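# Sort three desk items onto matching low shelves

## Task

Take each of the three objects now on the desk and put it on top of whichever low shelf already holds objects of the same kind. The robot must not tip over or be left leaning, or the task fails. An object counts as placed only if it rests there by itself at the end, not because the robot is still holding or propping it.

## Robot and tools

ROBOT. A Hello Robot Stretch 3 with a single arm. It has a two-wheeled base (0.33 m long, 0.34 m wide), a mast carrying a lift, and a telescoping arm that reaches out to the robot's RIGHT side, ending in a wrist and gripper. The arm cannot reach forward, so to move the gripper forward or back you drive the base. The base turns in place about the point midway between its drive wheels, 0.05 m behind its front edge. It cannot move sideways. With the arm pulled in and the wrist folded, a turn sweeps a circle of radius 0.28 m. An unfolded, level wrist sticks out past that circle, so mind nearby furniture when turning.

FRAMES. Base frame: origin on the floor between the drive wheels, x forward, y left, z up. hand_pose is reported in this frame, located where the closed fingertips meet. The odometry frame is the base frame as it was at the start of the scene. Heading is positive to the left, in -3.142 to 3.142.

execute_actions takes "actions", a list run in order. Each action may have "robot" (a command, a queue, or a stop), "steps" (1 to 450 control steps at 30 per second; default 1) and "until" (an early-exit condition). {"steps": n} alone just waits. An empty list returns the current state and images. If any action is malformed or any number is out of range, the whole call is rejected and nothing in it runs.

A command can hold "base", "joints", "contact_limits", or several of these; they start together and keep running after the call returns.
- base takes exactly one key. translate_m: a relative drive in metres, measured from wherever the base is when this command begins; forward positive; magnitude up to 1. rotate_rad: a relative turn in radians on the spot; counter-clockwise (left) positive; magnitude up to 3.2.
- joints is one dictionary for the single arm and head, keyed by joint name, each value an absolute target (not an offset). Unnamed joints keep their previous targets. Ranges: lift_m 0 to 1.1 (arm height on mast, m); arm_m 0 to 0.52 (extension, m); wrist_yaw_rad -1.345 to 4.42 (0 along the arm, positive swings toward the front, 3.0 folds over the base); wrist_pitch_rad -1.57 to 0.451 (0 level, negative tips fingertips down); wrist_roll_rad -2.911 to 2.911 (0 fingers side by side, level); gripper_m -0.089 to 0.179 (larger is wider; actual fingertip gap is about 0.007 m less near closed and 0.025 m less fully open, zero below 0.007); head_pan_rad -3.953 to 1.73 (0 forward, positive left, -1.57 looks along the arm); head_tilt_rad -1.53 to 0.419 (negative looks down).
- contact_limits: {"arm_m": effort} with effort in percent, 1 to 100; the arm's move halts with contact_stop when its effort reaches that level (negative direction when retracting). It applies until arm_m's next command. Lower means gentler; too low halts immediately.
- A queue is a list of up to 8 commands or {"pause_s": s} (s at most 15 seconds), executed in sequence; each waits for the previous one to finish "done" (gripper or base "off_target" also lets it continue). Otherwise the rest is dropped. {"robot": {"stop": true}} brakes everything and clears the queue.
- A new command takes effect immediately and discards any older queue remainder.

"until" under "robot" lists fields with conditions, e.g. {"lift_m": [">", 0.3]}, or statuses as a word or ["!=", "moving"]. {"robot": {"status": "ended"}} waits until nothing is moving and no queue runs. {"any": {"status": "ended"}} fires when the first motion or queue ends. Numbers compare as printed (joints to 3 decimals, base to 4), so don't wait for exact equality.

zoom_image: "camera" is head_camera, nav_camera or wrist_camera; "region" is [x0, y0, x1, y1] in pixels of that camera's latest image, origin top-left, at most 504 by 504. Image sizes: head 896x504, nav 672x504 (fisheye), wrist 644x364. The head cameras move with head_pan_rad and head_tilt_rad.

finished_scene: "scene" is the current scene number. It is final. Let every motion come to rest first, since braking at the end may leave things short of their targets.

RESULTS. base_status shows progress, e.g. moving (translate_m +0.12 of +0.30), travelled versus goal by wheel count. joint_goals and joint_status give each joint's target and state: moving, done, off_target, contact_stop (lift or arm pushed hard and went slack until commanded again), time_out, stopped, not_commanded, torque_fault (a wrist servo shut off for 10 s; goals for it are refused). measured_speeds are encoder speeds. refusals, queue and queue_left report queue health; lines starting refused:, dropped:, replaced: explain problems, indexing from 0. on_its_own appears when the robot holds a goal different from yours, a joint is slack or off, a motor is loaded at rest, or base_tilt has shifted 3 degrees or more. lidar_m lists 12 distances in 30-degree sectors, first straight ahead, counter-clockwise (4th left, 7th behind, 10th right), in a plane 0.17 m up; it misses tabletops and clear objects. wrist_depth_mm and head_depth_mm are 7x7 median-depth grids. motor_effort is percent, positive toward larger values, bracket is the peak; readings are noisy and biased.

SPEED. Base runs fast (0.30 m/s, 1.9 rad/s) only when stowed: lift_m under 0.30, arm_m under 0.03, wrist_yaw_rad over 2.54; otherwise 0.10 m/s and 0.63 rad/s.

GRIPPER. Close to a value below the object's width to grab; smaller squeezes harder, but excessive squeeze triggers a stall guard that weakens grip. Open at least 0.02 above the touching value to let go. Neither reading nor done proves you hold anything; check cameras.

AVOID. Fold or unfold the wrist only with lift_m 0.32 to 0.95, pitch -0.4, roll near 0; once folded the lift may go down to 0.25. With yaw below -0.4 keep pitch at -0.5 or lower. Pushing on something rigid with the gripper above about 0.45 m, or pushing twice after a contact_stop, can tip the robot. Never drive while gripping or hooking something fixed. If it snags or base_tilt leans, reverse the last move in small steps, free the gripper, and lower lift_m to about 0.2. Avoid drops, slams and strong pushes; objects may occasionally get nudged by outside forces, so recheck placements.

Each tool is called after "Request:" as a command line: name --argument value for each argument, lists and objects as JSON in quotes; but a table of rows of numbers goes row by row, as --pt "numbers of a row", without its own name.

## Session

Request:
execute_actions --actions '[]'

Scene clock: 0.00 s.
robot.base_odometry: x=+0.000 y=+0.000 heading=+0.000 (m, m, rad; robot's odometry frame)
robot.turned_by_wheels: +0.000 (rad since the last result)
robot.turned_by_imu: +0.000 (rad since the last result)
robot.base_tilt: forward=+0.3 right=-0.1 (deg)
robot.lidar_m: 1.72 2.07 2.25 2.37 1.64 1.81 1.81 1.86 1.63 1.51 2.12 1.94
robot.head_depth_mm: 1815 1829 1831 1836 1845 1843 1849 / 1874 1893 1882 1900 1908 1921 1911 / 1923 1953 1966 1962 1969 1982 1989 / 1948 2034 2037 2063 2052 2041 2048 / 1940 2114 2117 2115 2123 1977 1806 / 1918 2181 2207 2208 2236 2091 1899 / 1925 2284 2281 2290 2304 2068 1997
robot.base_status: not_commanded
robot.joint_positions: lift_m=+0.403 arm_m=-0.002 wrist_yaw_rad=+3.058 wrist_pitch_rad=-0.479 wrist_roll_rad=-0.012 gripper_m=+0.037 head_pan_rad=-0.014 head_tilt_rad=+0.002
robot.joint_goals: lift_m=+0.403 arm_m=-0.002 wrist_yaw_rad=+3.058 wrist_pitch_rad=-0.479 wrist_roll_rad=-0.012 gripper_m=+0.037 head_pan_rad=-0.014 head_tilt_rad=+0.002
robot.joint_status: lift_m=not_commanded arm_m=not_commanded wrist_yaw_rad=not_commanded wrist_pitch_rad=not_commanded wrist_roll_rad=not_commanded gripper_m=not_commanded head_pan_rad=not_commanded head_tilt_rad=not_commanded
robot.measured_speeds: translate_m=+0.000 rotate_rad=+0.000 lift_m=+0.000 arm_m=+0.000 wrist_yaw_rad=+0.000 wrist_pitch_rad=+0.000 wrist_roll_rad=+0.000 head_pan_rad=+0.000 head_tilt_rad=+0.000
robot: refusals=0 queue=idle queue_left=0
robot.motor_effort: left_wheel=+0 right_wheel=-1 lift_m=+35 arm_m=+1 wrist_yaw_rad=-1 wrist_pitch_rad=+4 wrist_roll_rad=+1 gripper_m=+0 head_pan_rad=+0 head_tilt_rad=+1 (%)
robot.hand_pose: x=-0.0032 y=+0.0728 z=+0.4022 quat_wxyz=(+0.196, +0.689, +0.140, +0.684) (m; robot's base frame)
robot.wrist_depth_mm: - - - - - - - / - - - - - - - / - - - - - - - / 856 835 - 876 871 893 864 / 697 699 - 694 701 715 729 / 606 616 - 602 600 602 613 / 528 545 - - 540 543 551
pictures: head_camera (sideways: a quarter turn clockwise sets it upright), nav_camera (sideways: a quarter turn counterclockwise sets it upright), wrist_camera
Images, in order (width x height): head_camera 896x504, nav_camera 672x504, wrist_camera 644x364.

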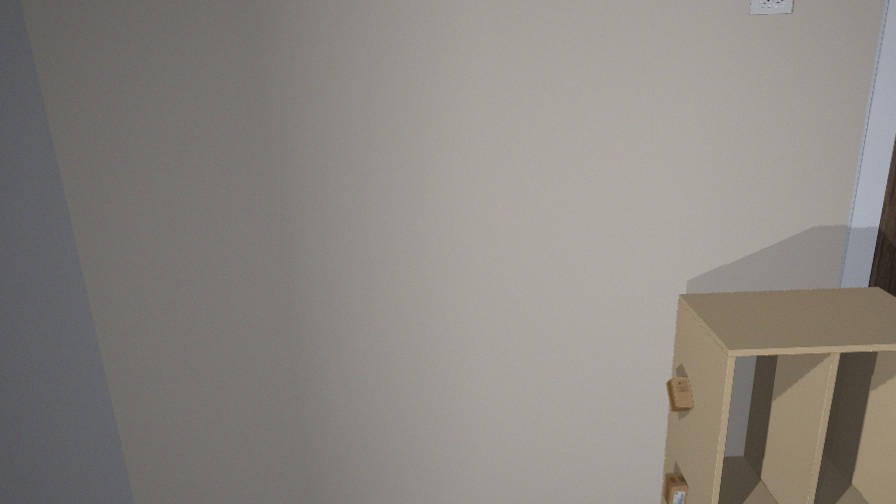

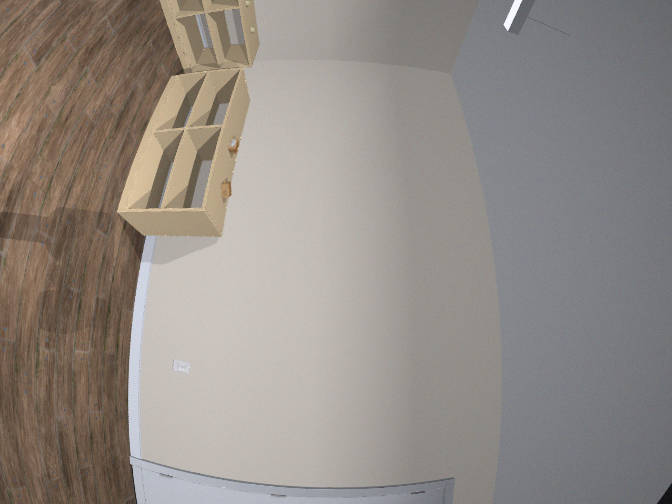

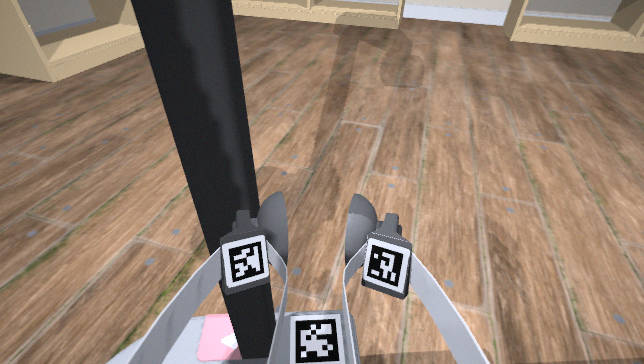

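Request:
execute_actions --actions '[{"robot":{"joints":{"head_pan_rad":0.9,"head_tilt_rad":-0.5}},"steps":200,"until":{"robot":{"status":"ended"}}}]'

Request:
execute_actions --actions '[{"robot":{"joints":{"head_pan_rad":-1.2}},"steps":200,"until":{"robot":{"status":"ended"}}}]'

Request:
execute_actions --actions '[{"robot":{"joints":{"head_pan_rad":-2.8}},"steps":200,"until":{"robot":{"status":"ended"}}}]'

Scene clock: 14.63 s.
robot.base_odometry: x=+0.000 y=+0.000 heading=+0.000 (m, m, rad; robot's odometry frame)
robot.turned_by_wheels: +0.000 (rad since the last result)
robot.turned_by_imu: +0.001 (rad since the last result)
robot.base_tilt: forward=+0.2 right=+0.0 (deg)
robot.lidar_m: 1.72 2.08 2.27 2.38 1.64 1.81 1.81 1.86 1.63 1.51 2.12 1.94
robot.head_depth_mm: 2683 2894 2599 2558 2025 1589 1319 / 2644 2872 2972 2756 2028 1586 1315 / 2509 2756 2820 2745 2025 1605 1317 / 2437 2681 2751 2685 2023 1601 1321 / 2351 2563 2680 2646 2037 1607 1320 / 2278 2449 2682 2773 2042 1604 1327 / 2214 2384 2598 2688 2045 1608 1331
robot.base_status: not_commanded
robot.joint_positions: lift_m=+0.403 arm_m=-0.002 wrist_yaw_rad=+3.058 wrist_pitch_rad=-0.479 wrist_roll_rad=-0.012 gripper_m=+0.037 head_pan_rad=+0.893 head_tilt_rad=-0.493
robot.joint_goals: lift_m=+0.403 arm_m=-0.002 wrist_yaw_rad=+3.058 wrist_pitch_rad=-0.479 wrist_roll_rad=-0.012 gripper_m=+0.037 head_pan_rad=+0.900 head_tilt_rad=-0.500
robot.joint_status: lift_m=not_commanded arm_m=not_commanded wrist_yaw_rad=not_commanded wrist_pitch_rad=not_commanded wrist_roll_rad=not_commanded gripper_m=not_commanded head_pan_rad=done head_tilt_rad=done
robot.measured_speeds: translate_m=+0.000 rotate_rad=+0.000 lift_m=+0.000 arm_m=+0.000 wrist_yaw_rad=+0.000 wrist_pitch_rad=+0.000 wrist_roll_rad=+0.000 head_pan_rad=+0.000 head_tilt_rad=+0.000
robot: refusals=0 queue=done queue_left=0
robot.motor_effort: left_wheel=+0(1) right_wheel=+0(1) lift_m=+35(35) arm_m=+1(1) wrist_yaw_rad=-1(0) wrist_pitch_rad=+4(4) wrist_roll_rad=+1(1) gripper_m=+0(0) head_pan_rad=+3(39) head_tilt_rad=-4(30) (%)
robot.hand_pose: x=-0.0032 y=+0.0728 z=+0.4022 quat_wxyz=(+0.196, +0.689, +0.140, +0.684) (m; robot's base frame)
robot.wrist_depth_mm: - - - - - - - / - - - - - - - / - - - - - - - / 848 832 - 856 880 876 877 / 704 703 - 720 716 728 749 / 583 601 - 613 609 618 612 / 527 539 - - 527 542 547
pictures: head_camera (sideways: a quarter turn clockwise sets it upright), nav_camera (sideways: a quarter turn counterclockwise sets it upright), wrist_camera
Images, in order (width x height): head_camera 896x504, nav_camera 672x504, wrist_camera 644x364.

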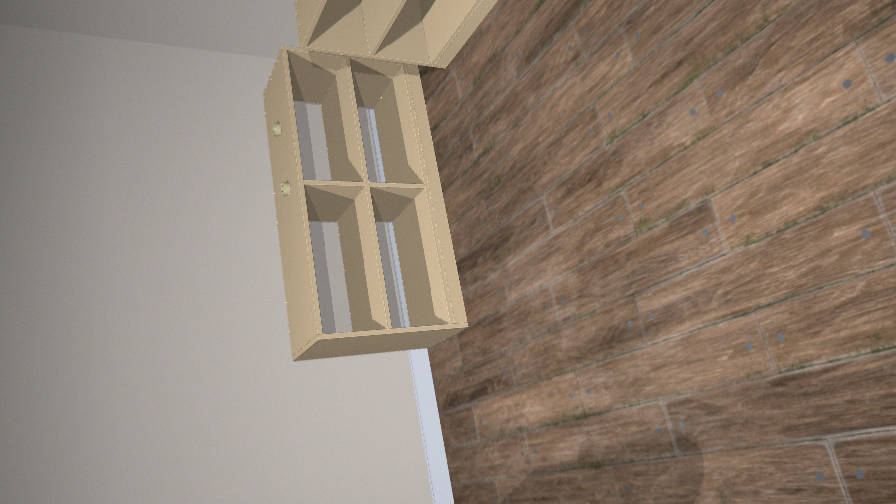

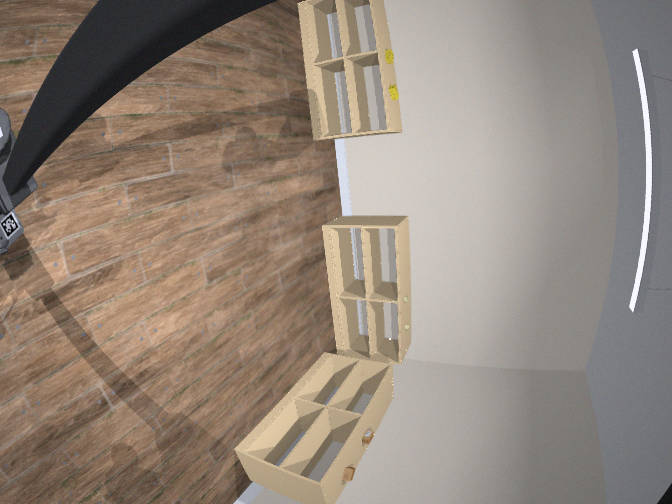

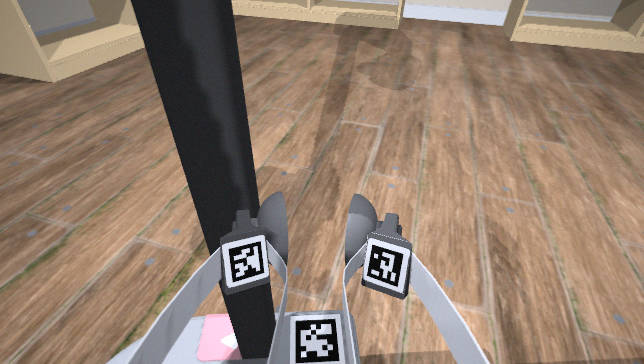

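Scene clock: 16.27 s.
robot.base_odometry: x=+0.000 y=+0.000 heading=+0.000 (m, m, rad; robot's odometry frame)
robot.turned_by_wheels: +0.000 (rad since the last result)
robot.turned_by_imu: +0.000 (rad since the last result)
robot.base_tilt: forward=+0.2 right=+0.0 (deg)
robot.lidar_m: 1.72 2.07 2.26 2.37 1.65 1.81 1.81 1.86 1.63 1.51 2.12 1.94
robot.head_depth_mm: 1925 2068 1891 2088 1936 1593 1313 / 2060 2239 1901 2535 2017 1598 1312 / 2227 2421 2075 2516 2012 1596 1324 / 2415 2647 2866 2745 2022 1599 1323 / 2352 2528 2742 2738 2028 1606 1328 / 2122 2251 2419 2526 2038 1614 1329 / 1927 2038 2199 2343 2050 1614 1327
robot.base_status: not_commanded
robot.joint_positions: lift_m=+0.403 arm_m=-0.002 wrist_yaw_rad=+3.058 wrist_pitch_rad=-0.479 wrist_roll_rad=-0.012 gripper_m=+0.037 head_pan_rad=-1.193 head_tilt_rad=-0.494
robot.joint_goals: lift_m=+0.403 arm_m=-0.002 wrist_yaw_rad=+3.058 wrist_pitch_rad=-0.479 wrist_roll_rad=-0.012 gripper_m=+0.037 head_pan_rad=-1.200 head_tilt_rad=-0.500
robot.joint_status: lift_m=not_commanded arm_m=not_commanded wrist_yaw_rad=not_commanded wrist_pitch_rad=not_commanded wrist_roll_rad=not_commanded gripper_m=not_commanded head_pan_rad=done head_tilt_rad=done
robot.measured_speeds: translate_m=+0.000 rotate_rad=+0.000 lift_m=+0.000 arm_m=+0.000 wrist_yaw_rad=+0.000 wrist_pitch_rad=+0.000 wrist_roll_rad=+0.000 head_pan_rad=+0.000 head_tilt_rad=+0.000
robot: refusals=0 queue=done queue_left=0
robot.motor_effort: left_wheel=+1(0) right_wheel=-1(1) lift_m=+35(35) arm_m=+1(1) wrist_yaw_rad=-1(0) wrist_pitch_rad=+4(4) wrist_roll_rad=+0(0) gripper_m=+0(0) head_pan_rad=-4(39) head_tilt_rad=-3(4) (%)
robot.hand_pose: x=-0.0032 y=+0.0728 z=+0.4022 quat_wxyz=(+0.196, +0.689, +0.140, +0.684) (m; robot's base frame)
robot.wrist_depth_mm: - - - - - - - / - - - - - - - / - - - - - - - / 821 842 - 849 855 857 873 / 694 711 - 739 722 727 740 / 595 602 - 598 595 630 625 / 521 545 - - 538 537 542
pictures: head_camera (sideways: a quarter turn clockwise sets it upright), nav_camera (sideways: a quarter turn counterclockwise sets it upright), wrist_camera
Images, in order (width x height): head_camera 896x504, nav_camera 672x504, wrist_camera 644x364.

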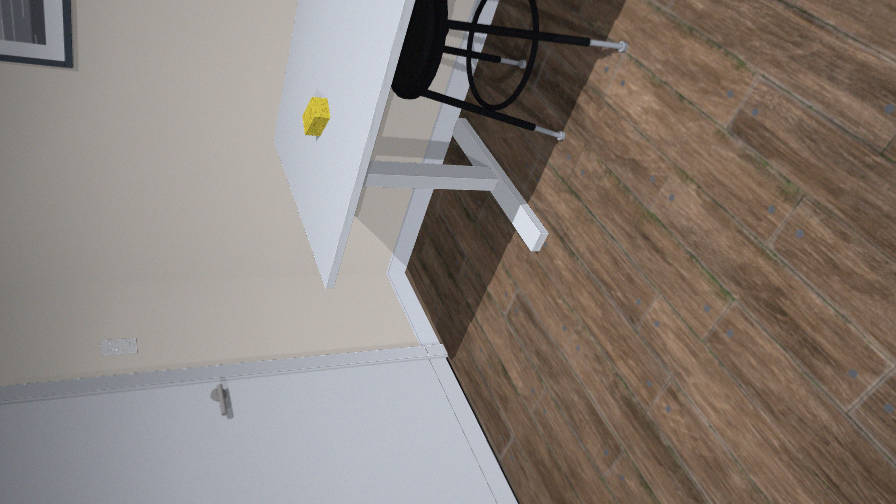

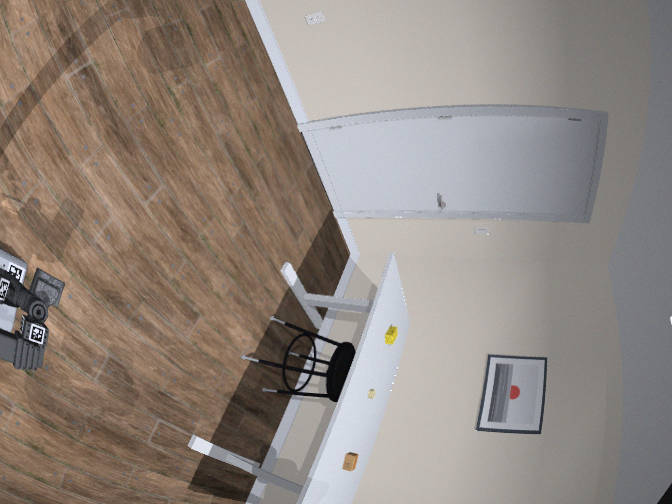

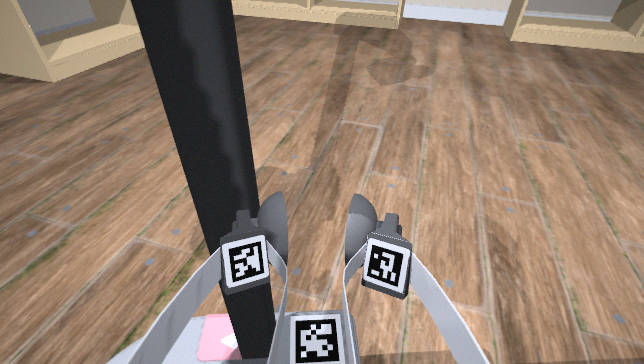

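Scene clock: 17.67 s.
robot.base_odometry: x=+0.000 y=+0.000 heading=+0.000 (m, m, rad; robot's odometry frame)
robot.turned_by_wheels: +0.000 (rad since the last result)
robot.turned_by_imu: +0.000 (rad since the last result)
robot.base_tilt: forward=+0.2 right=+0.0 (deg)
robot.lidar_m: 1.72 2.07 2.25 2.36 1.65 1.81 1.82 1.86 1.63 1.51 2.13 1.94
robot.head_depth_mm: 1619 1750 1878 2040 2014 1590 1316 / 1741 1874 2026 2221 2022 1593 1320 / 1845 1997 2195 2408 2034 1598 1322 / 1992 2191 2408 2556 2035 1612 1321 / 2162 2380 2627 2768 2027 1599 1324 / 2321 2523 2715 2780 2058 1613 1324 / 2175 2299 2472 2558 2062 1609 1333
robot.base_status: not_commanded
robot.joint_positions: lift_m=+0.403 arm_m=-0.002 wrist_yaw_rad=+3.058 wrist_pitch_rad=-0.479 wrist_roll_rad=-0.012 gripper_m=+0.037 head_pan_rad=-2.793 head_tilt_rad=-0.494
robot.joint_goals: lift_m=+0.403 arm_m=-0.002 wrist_yaw_rad=+3.058 wrist_pitch_rad=-0.479 wrist_roll_rad=-0.012 gripper_m=+0.037 head_pan_rad=-2.800 head_tilt_rad=-0.500
robot.joint_status: lift_m=not_commanded arm_m=not_commanded wrist_yaw_rad=not_commanded wrist_pitch_rad=not_commanded wrist_roll_rad=not_commanded gripper_m=not_commanded head_pan_rad=done head_tilt_rad=done
robot.measured_speeds: translate_m=+0.000 rotate_rad=+0.000 lift_m=+0.000 arm_m=+0.000 wrist_yaw_rad=+0.000 wrist_pitch_rad=+0.000 wrist_roll_rad=+0.000 head_pan_rad=+0.000 head_tilt_rad=+0.000
robot: refusals=0 queue=done queue_left=0
robot.motor_effort: left_wheel=+1(0) right_wheel=-1(1) lift_m=+35(35) arm_m=+1(1) wrist_yaw_rad=-1(0) wrist_pitch_rad=+4(4) wrist_roll_rad=+1(1) gripper_m=+0(0) head_pan_rad=-4(40) head_tilt_rad=-3(3) (%)
robot.hand_pose: x=-0.0032 y=+0.0728 z=+0.4022 quat_wxyz=(+0.196, +0.689, +0.140, +0.684) (m; robot's base frame)
robot.wrist_depth_mm: - - - - - - - / - - - - - - - / - - - - - - - / 841 799 - 892 864 864 892 / 693 692 - 721 713 719 747 / 604 618 - 608 601 630 623 / 525 531 - - 528 535 549
pictures: head_camera (sideways: a quarter turn clockwise sets it upright), nav_camera (sideways: a quarter turn counterclockwise sets it upright), wrist_camera
Images, in order (width x height): head_camera 896x504, nav_camera 672x504, wrist_camera 644x364.

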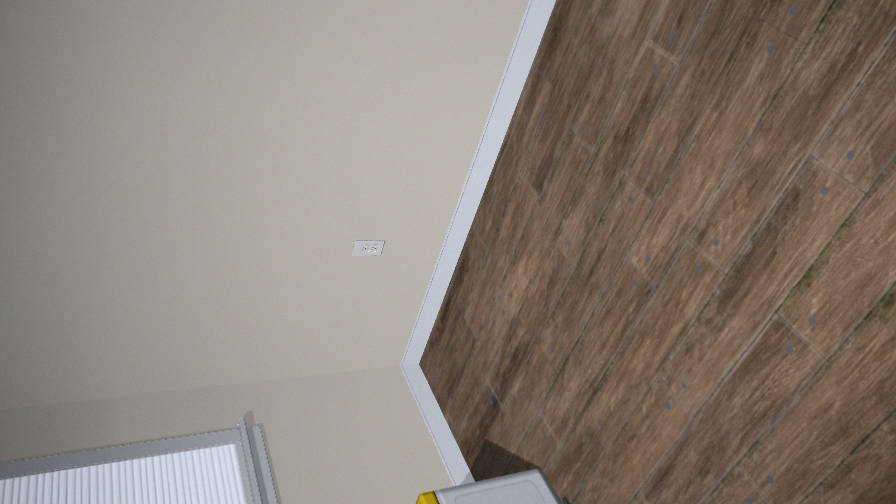

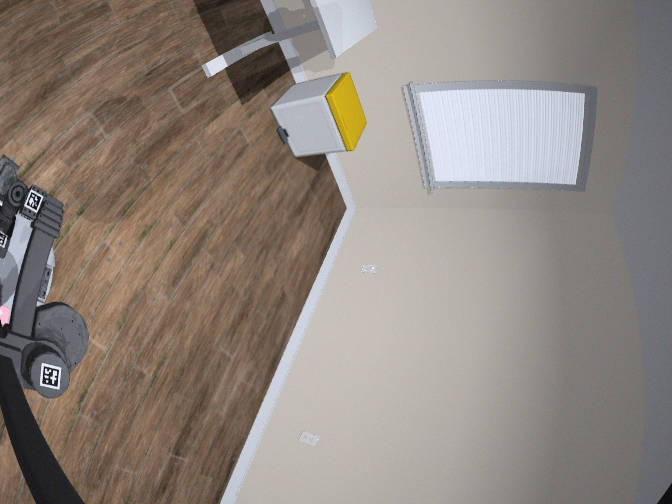

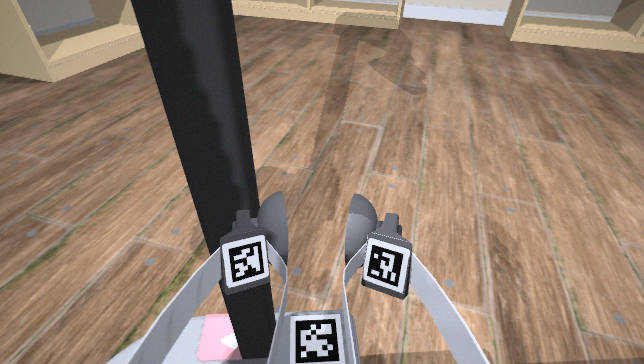

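Request:
execute_actions --actions '[{"robot":{"base":{"rotate_rad":-0.32},"joints":{"head_pan_rad":-1.4,"head_tilt_rad":-0.45}},"steps":200,"until":{"robot":{"status":"ended"}}}]'

Scene clock: 44.60 s.
robot.base_odometry: x=+0.000 y=+0.000 heading=-0.320 (m, m, rad; robot's odometry frame)
robot.turned_by_wheels: -0.320 (rad since the last result)
robot.turned_by_imu: -0.315 (rad since the last result)
robot.base_tilt: forward=+0.2 right=-0.1 (deg)
robot.lidar_m: 1.94 1.71 2.29 2.27 2.02 1.64 1.81 1.89 1.77 1.63 1.51 1.99
robot.head_depth_mm: 1774 1907 2025 2221 2104 1640 1341 / 1799 1928 2032 1766 2028 1637 1343 / 1838 1968 2077 2351 2118 1642 1355 / 1843 1997 2116 2413 2137 1650 1346 / 1868 2053 2143 1808 2051 1651 1354 / 1897 2083 2190 1800 2050 1668 1364 / 1930 2122 2227 2514 2153 1665 1366
robot.base_status: done (rotate_rad -0.3199 of -0.3200)
robot.joint_positions: lift_m=+0.403 arm_m=-0.002 wrist_yaw_rad=+3.058 wrist_pitch_rad=-0.479 wrist_roll_rad=-0.012 gripper_m=+0.037 head_pan_rad=-1.407 head_tilt_rad=-0.458
robot.joint_goals: lift_m=+0.403 arm_m=-0.002 wrist_yaw_rad=+3.058 wrist_pitch_rad=-0.479 wrist_roll_rad=-0.012 gripper_m=+0.037 head_pan_rad=-1.400 head_tilt_rad=-0.450
robot.joint_status: lift_m=not_commanded arm_m=not_commanded wrist_yaw_rad=not_commanded wrist_pitch_rad=not_commanded wrist_roll_rad=not_commanded gripper_m=not_commanded head_pan_rad=done head_tilt_rad=done
robot.measured_speeds: translate_m=+0.000 rotate_rad=+0.000 lift_m=+0.000 arm_m=+0.000 wrist_yaw_rad=+0.000 wrist_pitch_rad=+0.000 wrist_roll_rad=+0.000 head_pan_rad=+0.000 head_tilt_rad=+0.000
robot: refusals=0 queue=done queue_left=0
robot.motor_effort: left_wheel=+4(9) right_wheel=-3(6) lift_m=+35(35) arm_m=+1(1) wrist_yaw_rad=-1(1) wrist_pitch_rad=+4(4) wrist_roll_rad=+0(0) gripper_m=+0(0) head_pan_rad=+3(39) head_tilt_rad=+3(8) (%)
robot.hand_pose: x=-0.0032 y=+0.0728 z=+0.4022 quat_wxyz=(+0.196, +0.689, +0.140, +0.684) (m; robot's base frame)
robot.wrist_depth_mm: - - - - - - - / - - - - - - - / - - - - - - - / 830 839 - 863 865 881 901 / 714 725 - 729 718 718 727 / 603 608 - 610 603 609 610 / 529 539 - - 526 549 542
pictures: head_camera (sideways: a quarter turn clockwise sets it upright), nav_camera (sideways: a quarter turn counterclockwise sets it upright), wrist_camera
Images, in order (width x height): head_camera 896x504, nav_camera 672x504, wrist_camera 644x364.

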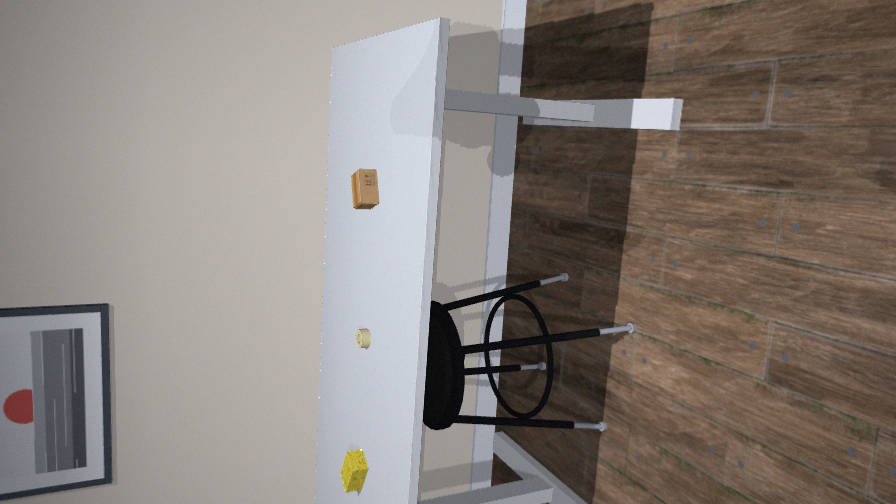

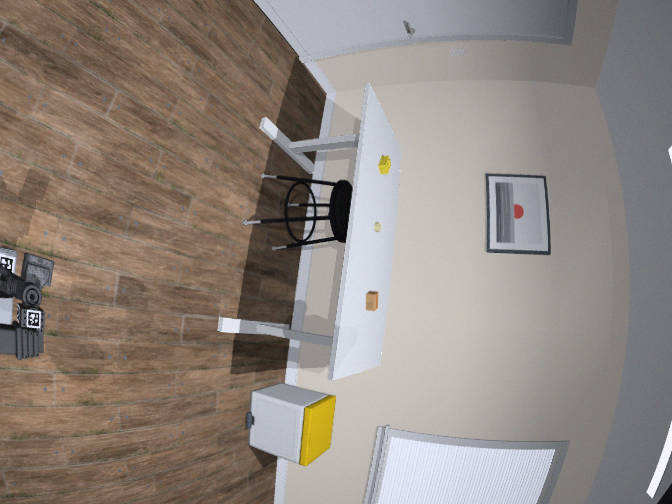

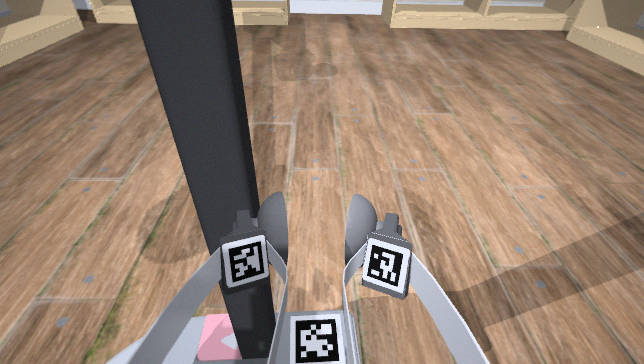

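Request:
execute_actions --actions '[{"robot":[{"joints":{"lift_m":0.27}},{"base":{"rotate_rad":-1.48}},{"base":{"translate_m":0.95}},{"base":{"rotate_rad":1.52}},{"joints":{"lift_m":0.9,"wrist_pitch_rad":-0.4,"wrist_roll_rad":0,"head_pan_rad":-1.57,"head_tilt_rad":-0.8}},{"joints":{"wrist_yaw_rad":0,"gripper_m":0.17}},{"joints":{"wrist_pitch_rad":0}}],"steps":450,"until":{"robot":{"status":"ended"}}},{"steps":300,"until":{"robot":{"status":"ended"}}}]'

Scene clock: 94.73 s.
robot.base_odometry: x=-0.216 y=-0.925 heading=-0.280 (m, m, rad; robot's odometry frame)
robot.turned_by_wheels: +0.040 (rad since the last result)
robot.turned_by_imu: +0.043 (rad since the last result)
robot.base_tilt: forward=+0.2 right=+0.0 (deg)
robot.lidar_m: 1.79 1.93 2.22 3.17 2.38 1.97 1.94 1.01 0.73 1.18 0.61 0.87
robot.head_depth_mm: 1024 1141 986 807 - - - / 1026 1146 1026 797 - - 1114 / 1030 1156 987 - - - 1134 / 1033 1164 987 833 - 1315 1153 / 1039 1165 989 798 682 1315 1157 / 1047 1173 1027 795 682 1319 1155 / 1050 1178 991 796 681 1295 1154
robot.base_status: done (rotate_rad +1.5199 of +1.5200)
robot.joint_positions: lift_m=+0.900 arm_m=-0.002 wrist_yaw_rad=+0.002 wrist_pitch_rad=-0.023 wrist_roll_rad=-0.003 gripper_m=+0.170 head_pan_rad=-1.563 head_tilt_rad=-0.790
robot.joint_goals: lift_m=+0.900 arm_m=-0.002 wrist_yaw_rad=+0.000 wrist_pitch_rad=+0.000 wrist_roll_rad=+0.000 gripper_m=+0.170 head_pan_rad=-1.570 head_tilt_rad=-0.800
robot.joint_status: lift_m=done arm_m=not_commanded wrist_yaw_rad=done wrist_pitch_rad=done wrist_roll_rad=done gripper_m=done head_pan_rad=done head_tilt_rad=done
robot.measured_speeds: translate_m=+0.000 rotate_rad=+0.000 lift_m=+0.000 arm_m=+0.000 wrist_yaw_rad=+0.000 wrist_pitch_rad=+0.000 wrist_roll_rad=+0.000 head_pan_rad=+0.000 head_tilt_rad=+0.000
robot: refusals=0 queue=done queue_left=0
robot.motor_effort: left_wheel=-3(15) right_wheel=+2(9) lift_m=+42(45) arm_m=+1(0) wrist_yaw_rad=-2(6) wrist_pitch_rad=+7(8) wrist_roll_rad=+1(1) gripper_m=+1(99) head_pan_rad=-3(19) head_tilt_rad=-4(24) (%)
robot.hand_pose: x=-0.0210 y=-0.3984 z=+1.0086 quat_wxyz=(+0.709, +0.009, -0.706, -0.008) (m; robot's base frame)
robot.wrist_depth_mm: 986 954 918 903 856 837 831 / - 970 920 960 907 898 895 / - - 996 942 942 917 925 / - - - 995 987 927 937 / 934 928 953 944 988 927 934 / 685 634 662 668 687 678 989 / 511 510 505 486 519 529 561
pictures: head_camera (sideways: a quarter turn clockwise sets it upright), nav_camera (sideways: a quarter turn counterclockwise sets it upright), wrist_camera
Images, in order (width x height): head_camera 896x504, nav_camera 672x504, wrist_camera 644x364.

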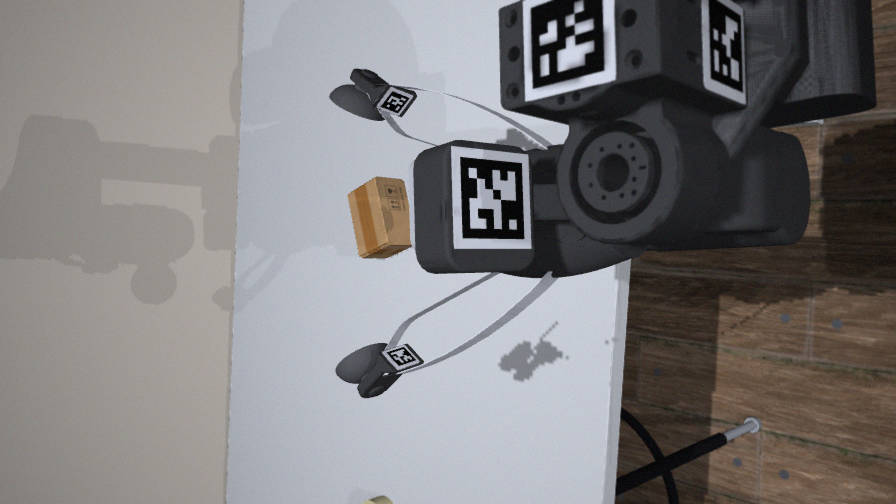

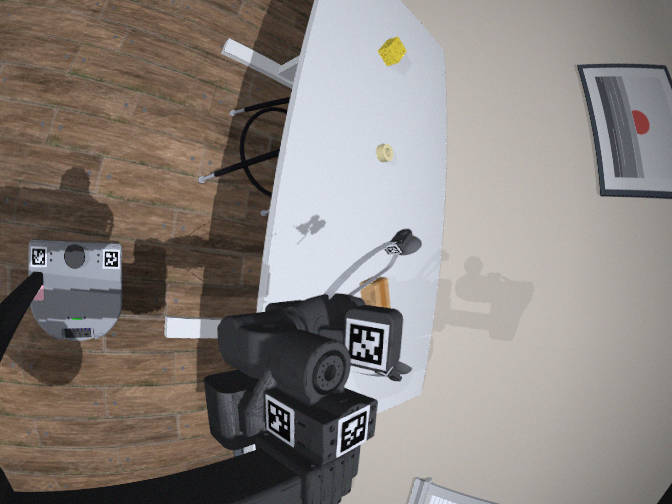

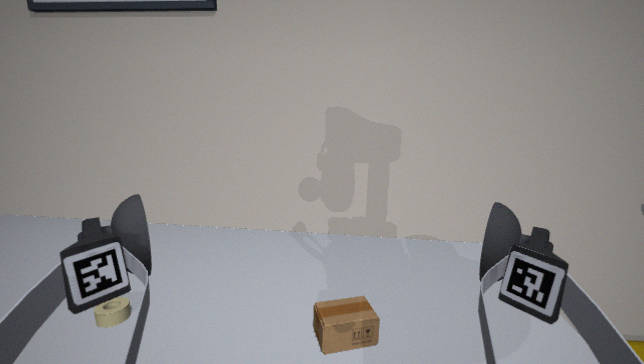

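Request:
execute_actions --actions '[{"robot":{"base":{"translate_m":-0.035},"joints":{"lift_m":0.71,"arm_m":0.1}},"steps":300,"until":{"robot":{"status":"ended"}}}]'

Scene clock: 110.70 s.
robot.base_odometry: x=-0.249 y=-0.916 heading=-0.280 (m, m, rad; robot's odometry frame)
robot.turned_by_wheels: +0.000 (rad since the last result)
robot.turned_by_imu: +0.001 (rad since the last result)
robot.base_tilt: forward=+0.3 right=+0.0 (deg)
robot.lidar_m: 1.83 1.97 2.24 3.18 2.40 1.94 1.90 0.98 0.72 1.18 0.63 0.88
robot.head_depth_mm: 1020 1144 988 795 666 1315 - / 1023 1145 984 797 691 - 1139 / 1029 1149 987 796 697 - 1153 / 1032 1154 984 798 - 1279 1155 / 1037 1166 991 808 667 1319 1152 / 1043 1168 988 795 682 1320 1154 / 1052 1174 986 798 683 1262 1154
robot.base_status: done (translate_m -0.0350 of -0.0350)
robot.joint_positions: lift_m=+0.710 arm_m=+0.100 wrist_yaw_rad=+0.001 wrist_pitch_rad=-0.021 wrist_roll_rad=-0.003 gripper_m=+0.170 head_pan_rad=-1.563 head_tilt_rad=-0.790
robot.joint_goals: lift_m=+0.710 arm_m=+0.100 wrist_yaw_rad=+0.000 wrist_pitch_rad=+0.000 wrist_roll_rad=+0.000 gripper_m=+0.170 head_pan_rad=-1.570 head_tilt_rad=-0.800
robot.joint_status: lift_m=done arm_m=done wrist_yaw_rad=done wrist_pitch_rad=done wrist_roll_rad=done gripper_m=done head_pan_rad=done head_tilt_rad=done
robot.measured_speeds: translate_m=+0.000 rotate_rad=+0.000 lift_m=+0.000 arm_m=+0.000 wrist_yaw_rad=+0.000 wrist_pitch_rad=+0.000 wrist_roll_rad=+0.000 head_pan_rad=+0.000 head_tilt_rad=+0.000
robot: refusals=0 queue=done queue_left=0
robot.motor_effort: left_wheel=-3(10) right_wheel=+2(3) lift_m=+27(42) arm_m=+6(3) wrist_yaw_rad=-1(1) wrist_pitch_rad=+6(7) wrist_roll_rad=+2(1) gripper_m=+0(1) head_pan_rad=-4(4) head_tilt_rad=-5(5) (%)
robot.hand_pose: x=-0.0212 y=-0.5003 z=+0.8194 quat_wxyz=(+0.709, +0.008, -0.706, -0.008) (m; robot's base frame)
robot.wrist_depth_mm: 875 863 822 799 776 747 743 / 879 871 844 797 806 786 764 / 926 909 832 836 843 803 800 / 738 737 741 754 765 833 827 / 406 437 433 345 450 491 505 / - 288 310 308 310 319 329 / 235 235 239 238 240 243 243
pictures: head_camera (sideways: a quarter turn clockwise sets it upright), nav_camera (sideways: a quarter turn counterclockwise sets it upright), wrist_camera
Images, in order (width x height): head_camera 896x504, nav_camera 672x504, wrist_camera 644x364.

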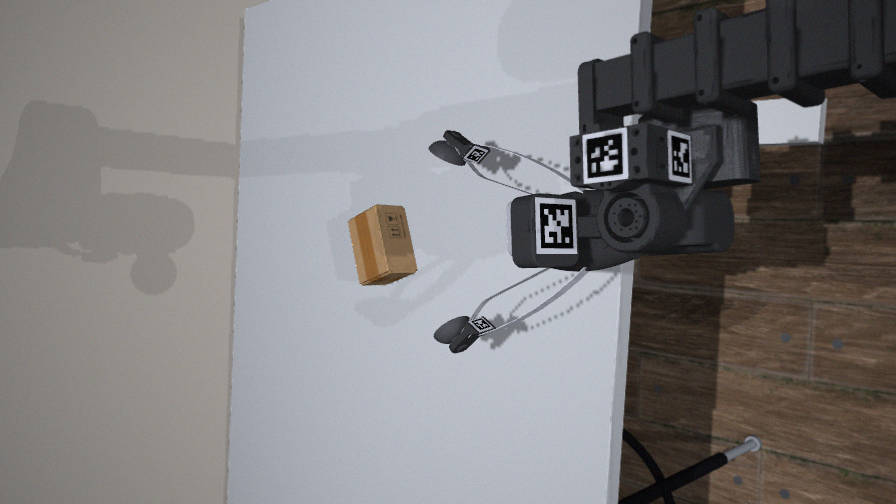

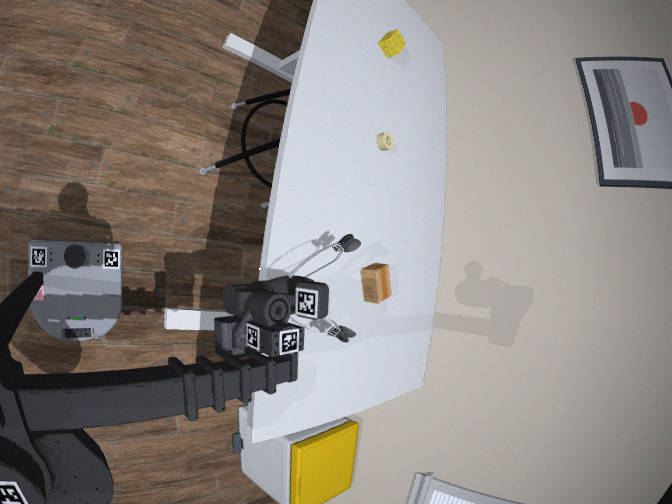

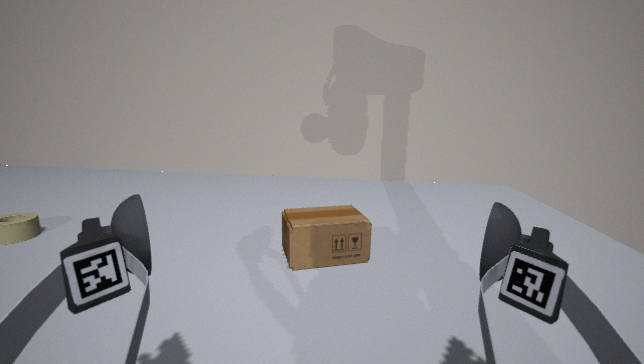

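Request:
execute_actions --actions '[{"robot":[{"joints":{"lift_m":0.665}},{"joints":{"arm_m":0.27}}],"steps":300,"until":{"robot":{"status":"ended"}}}]'

Scene clock: 120.80 s.
robot.base_odometry: x=-0.249 y=-0.916 heading=-0.280 (m, m, rad; robot's odometry frame)
robot.turned_by_wheels: +0.000 (rad since the last result)
robot.turned_by_imu: +0.001 (rad since the last result)
robot.base_tilt: forward=+0.2 right=+0.0 (deg)
robot.lidar_m: 1.82 1.96 2.24 3.19 2.39 1.94 1.90 0.98 0.72 1.18 0.63 0.89
robot.head_depth_mm: 1017 1146 990 794 667 1316 - / 1018 1146 987 816 - - 1131 / 1029 1148 985 842 638 1311 1154 / 1035 1155 990 809 653 1315 1154 / 1037 1161 989 797 682 1313 1155 / 1046 1171 985 798 684 1318 1150 / 1047 1179 987 797 683 1268 1152
robot.base_status: done (translate_m -0.0350 of -0.0350)
robot.joint_positions: lift_m=+0.665 arm_m=+0.270 wrist_yaw_rad=+0.001 wrist_pitch_rad=-0.021 wrist_roll_rad=-0.003 gripper_m=+0.170 head_pan_rad=-1.563 head_tilt_rad=-0.790
robot.joint_goals: lift_m=+0.665 arm_m=+0.270 wrist_yaw_rad=+0.000 wrist_pitch_rad=+0.000 wrist_roll_rad=+0.000 gripper_m=+0.170 head_pan_rad=-1.570 head_tilt_rad=-0.800
robot.joint_status: lift_m=done arm_m=done wrist_yaw_rad=done wrist_pitch_rad=done wrist_roll_rad=done gripper_m=done head_pan_rad=done head_tilt_rad=done
robot.measured_speeds: translate_m=+0.000 rotate_rad=+0.000 lift_m=+0.000 arm_m=+0.000 wrist_yaw_rad=+0.000 wrist_pitch_rad=+0.000 wrist_roll_rad=+0.000 head_pan_rad=+0.000 head_tilt_rad=+0.000
robot: refusals=0 queue=done queue_left=0
robot.motor_effort: left_wheel=-2(2) right_wheel=+2(2) lift_m=+28(30) arm_m=+6(7) wrist_yaw_rad=-1(1) wrist_pitch_rad=+6(6) wrist_roll_rad=+1(2) gripper_m=+0(0) head_pan_rad=-4(4) head_tilt_rad=-5(6) (%)
robot.hand_pose: x=-0.0213 y=-0.6703 z=+0.7745 quat_wxyz=(+0.709, +0.008, -0.706, -0.007) (m; robot's base frame)
robot.wrist_depth_mm: 689 669 642 639 616 602 589 / 713 693 677 645 631 611 610 / 742 711 700 667 669 624 624 / 511 516 540 543 554 575 648 / 304 310 290 184 321 353 332 / - 209 210 160 176 228 237 / 170 171 165 165 173 175 176
pictures: head_camera (sideways: a quarter turn clockwise sets it upright), nav_camera (sideways: a quarter turn counterclockwise sets it upright), wrist_camera
Images, in order (width x height): head_camera 896x504, nav_camera 672x504, wrist_camera 644x364.

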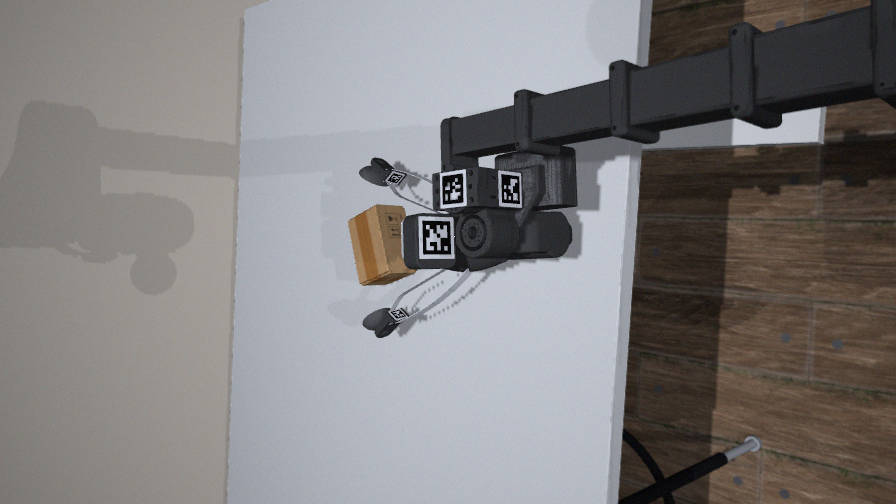

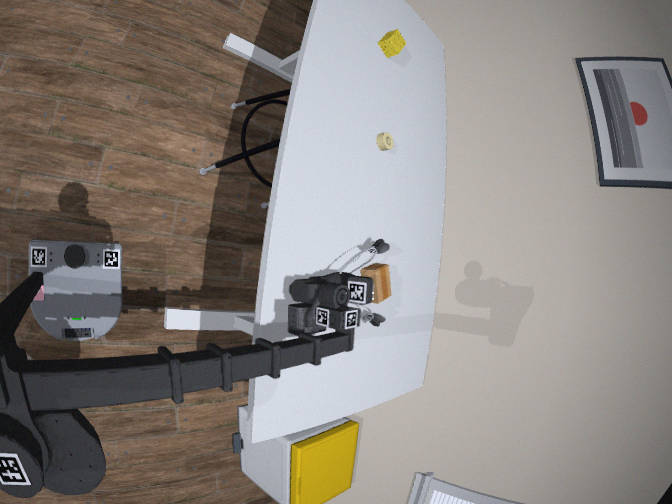

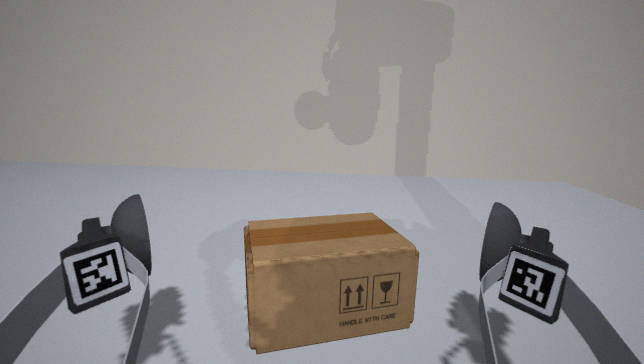

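Request:
execute_actions --actions '[{"robot":[{"joints":{"arm_m":0.285}},{"joints":{"gripper_m":0.05}},{"pause_s":0.5},{"joints":{"lift_m":0.74}}],"steps":300,"until":{"robot":{"status":"ended"}}}]'

Scene clock: 129.63 s.
robot.base_odometry: x=-0.249 y=-0.916 heading=-0.280 (m, m, rad; robot's odometry frame)
robot.turned_by_wheels: +0.000 (rad since the last result)
robot.turned_by_imu: +0.001 (rad since the last result)
robot.base_tilt: forward=+0.3 right=+0.0 (deg)
robot.lidar_m: 1.82 1.97 2.25 3.18 2.39 1.94 1.90 0.98 0.72 1.18 0.63 0.89
robot.head_depth_mm: 1019 1140 985 794 675 - - / 1025 1148 989 - 651 1280 1138 / 1029 1147 1021 - 666 1313 1152 / 1027 1155 1024 774 666 1321 1153 / 1040 1160 988 795 683 1319 1151 / 1045 1169 985 796 682 1310 1154 / 1052 1175 988 795 682 1263 1153
robot.base_status: done (translate_m -0.0350 of -0.0350)
robot.joint_positions: lift_m=+0.740 arm_m=+0.285 wrist_yaw_rad=-0.001 wrist_pitch_rad=-0.028 wrist_roll_rad=-0.003 gripper_m=+0.051 head_pan_rad=-1.563 head_tilt_rad=-0.790
robot.joint_goals: lift_m=+0.740 arm_m=+0.285 wrist_yaw_rad=+0.000 wrist_pitch_rad=+0.000 wrist_roll_rad=+0.000 gripper_m=+0.050 head_pan_rad=-1.570 head_tilt_rad=-0.800
robot.joint_status: lift_m=done arm_m=done wrist_yaw_rad=done wrist_pitch_rad=done wrist_roll_rad=done gripper_m=done head_pan_rad=done head_tilt_rad=done
robot.measured_speeds: translate_m=+0.000 rotate_rad=+0.000 lift_m=+0.000 arm_m=+0.000 wrist_yaw_rad=+0.000 wrist_pitch_rad=+0.000 wrist_roll_rad=+0.000 head_pan_rad=+0.000 head_tilt_rad=+0.000
robot: refusals=0 queue=done queue_left=0
robot.motor_effort: left_wheel=-3(3) right_wheel=+3(3) lift_m=+42(43) arm_m=+6(4) wrist_yaw_rad=+0(1) wrist_pitch_rad=+8(8) wrist_roll_rad=+2(1) gripper_m=-23(100) head_pan_rad=-4(4) head_tilt_rad=-5(5) (%)
robot.hand_pose: x=-0.0217 y=-0.6851 z=+0.8472 quat_wxyz=(+0.708, +0.010, -0.706, -0.011) (m; robot's base frame)
robot.wrist_depth_mm: 678 656 630 617 605 588 581 / 692 671 657 647 614 613 593 / 709 702 680 664 641 630 609 / 728 712 709 694 671 655 632 / 495 488 189 191 538 520 653 / 349 353 141 149 156 364 366 / 278 270 144 153 257 282 284
pictures: head_camera (sideways: a quarter turn clockwise sets it upright), nav_camera (sideways: a quarter turn counterclockwise sets it upright), wrist_camera
Images, in order (width x height): head_camera 896x504, nav_camera 672x504, wrist_camera 644x364.

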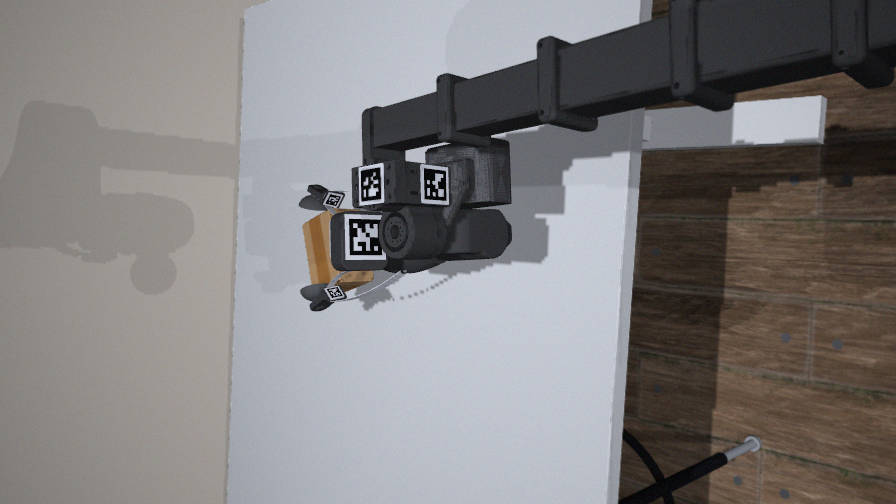

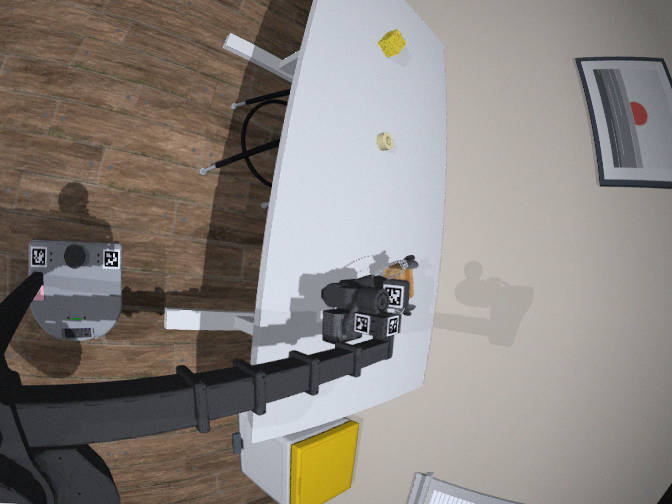

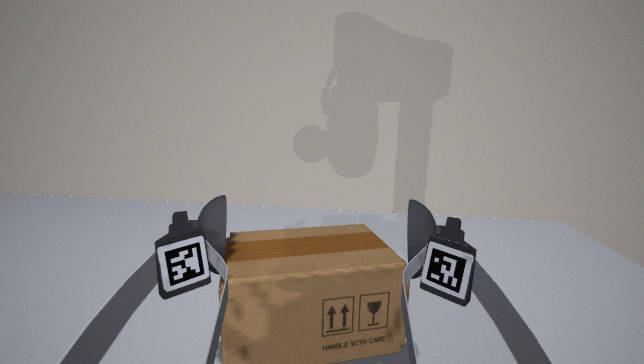

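Request:
execute_actions --actions '[{"robot":[{"joints":{"lift_m":0.85,"arm_m":0.0}},{"base":{"rotate_rad":1.257}},{"base":{"translate_m":1.0}},{"base":{"translate_m":1.0}},{"base":{"rotate_rad":0.314}}],"steps":450,"until":{"robot":{"status":"ended"}}},{"steps":450,"until":{"robot":{"status":"ended"}}}]'

Scene clock: 174.23 s.
robot.base_odometry: x=+0.870 y=+0.742 heading=+1.291 (m, m, rad; robot's odometry frame)
robot.turned_by_wheels: +1.571 (rad since the last result)
robot.turned_by_imu: +1.555 (rad since the last result)
robot.base_tilt: forward=+0.2 right=+0.0 (deg)
robot.lidar_m: 1.24 1.46 2.02 1.97 2.52 2.71 2.42 1.83 0.97 0.97 1.04 1.34
robot.head_depth_mm: 1198 1361 1583 1773 1560 - - / 1201 1376 1526 1768 1559 - - / 1204 1367 1273 512 - - 1112 / 1210 1355 1254 495 - 1292 1136 / 1213 1370 1269 1583 1529 1316 1152 / 1217 1368 1247 1430 1527 1316 1153 / 1222 1367 1231 1450 1534 1311 1152
robot.base_status: done (rotate_rad +0.3139 of +0.3140)
robot.joint_positions: lift_m=+0.850 arm_m=+0.000 wrist_yaw_rad=+0.000 wrist_pitch_rad=-0.029 wrist_roll_rad=-0.003 gripper_m=+0.051 head_pan_rad=-1.563 head_tilt_rad=-0.790
robot.joint_goals: lift_m=+0.850 arm_m=+0.000 wrist_yaw_rad=+0.000 wrist_pitch_rad=+0.000 wrist_roll_rad=+0.000 gripper_m=+0.050 head_pan_rad=-1.570 head_tilt_rad=-0.800
robot.joint_status: lift_m=done arm_m=done wrist_yaw_rad=done wrist_pitch_rad=done wrist_roll_rad=done gripper_m=done head_pan_rad=done head_tilt_rad=done
robot.measured_speeds: translate_m=+0.000 rotate_rad=+0.000 lift_m=+0.000 arm_m=+0.000 wrist_yaw_rad=+0.000 wrist_pitch_rad=+0.000 wrist_roll_rad=+0.000 head_pan_rad=+0.000 head_tilt_rad=+0.000
robot: refusals=0 queue=done queue_left=0
robot.motor_effort: left_wheel=-3(10) right_wheel=+3(6) lift_m=+43(44) arm_m=-4(4) wrist_yaw_rad=+0(0) wrist_pitch_rad=+8(8) wrist_roll_rad=+2(2) gripper_m=-23(23) head_pan_rad=-4(4) head_tilt_rad=-5(5) (%)
robot.hand_pose: x=-0.0216 y=-0.4008 z=+0.9570 quat_wxyz=(+0.708, +0.010, -0.706, -0.011) (m; robot's base frame)
robot.wrist_depth_mm: - - - - - - - / - - - - - - - / - - - - - - - / - - - - - - - / - - 190 192 - - - / - - 141 148 157 - - / 995 934 144 153 917 - -
pictures: head_camera (sideways: a quarter turn clockwise sets it upright), nav_camera (sideways: a quarter turn counterclockwise sets it upright), wrist_camera
Images, in order (width x height): head_camera 896x504, nav_camera 672x504, wrist_camera 644x364.

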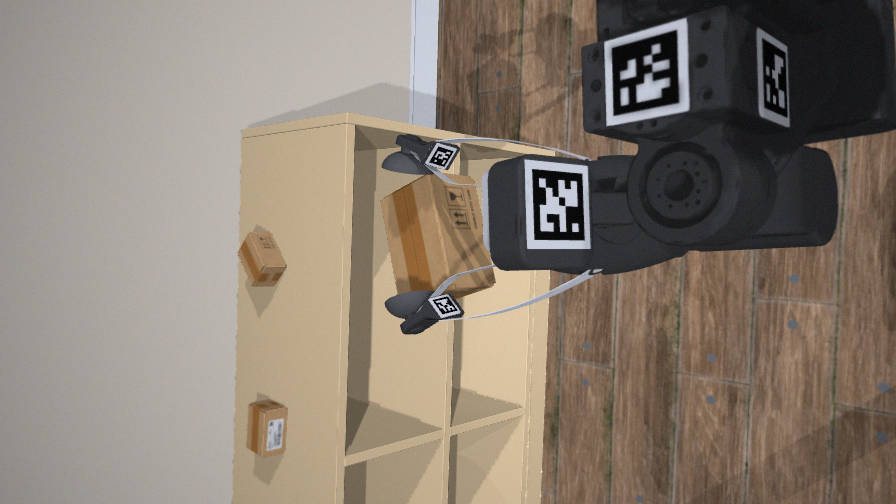

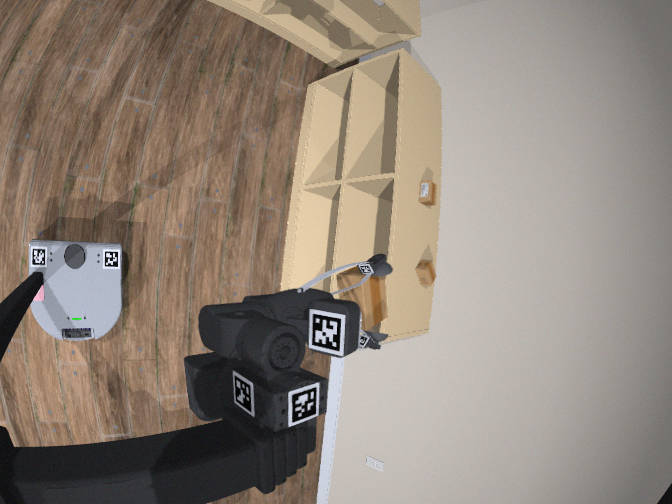

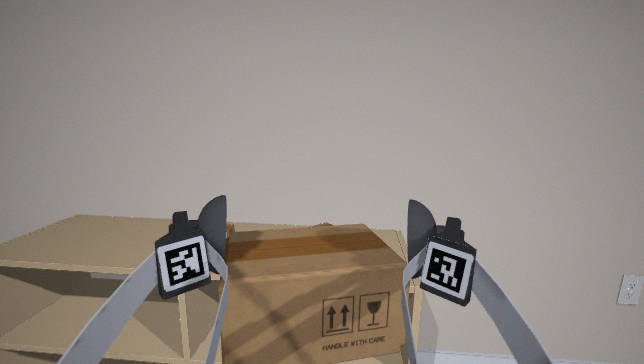

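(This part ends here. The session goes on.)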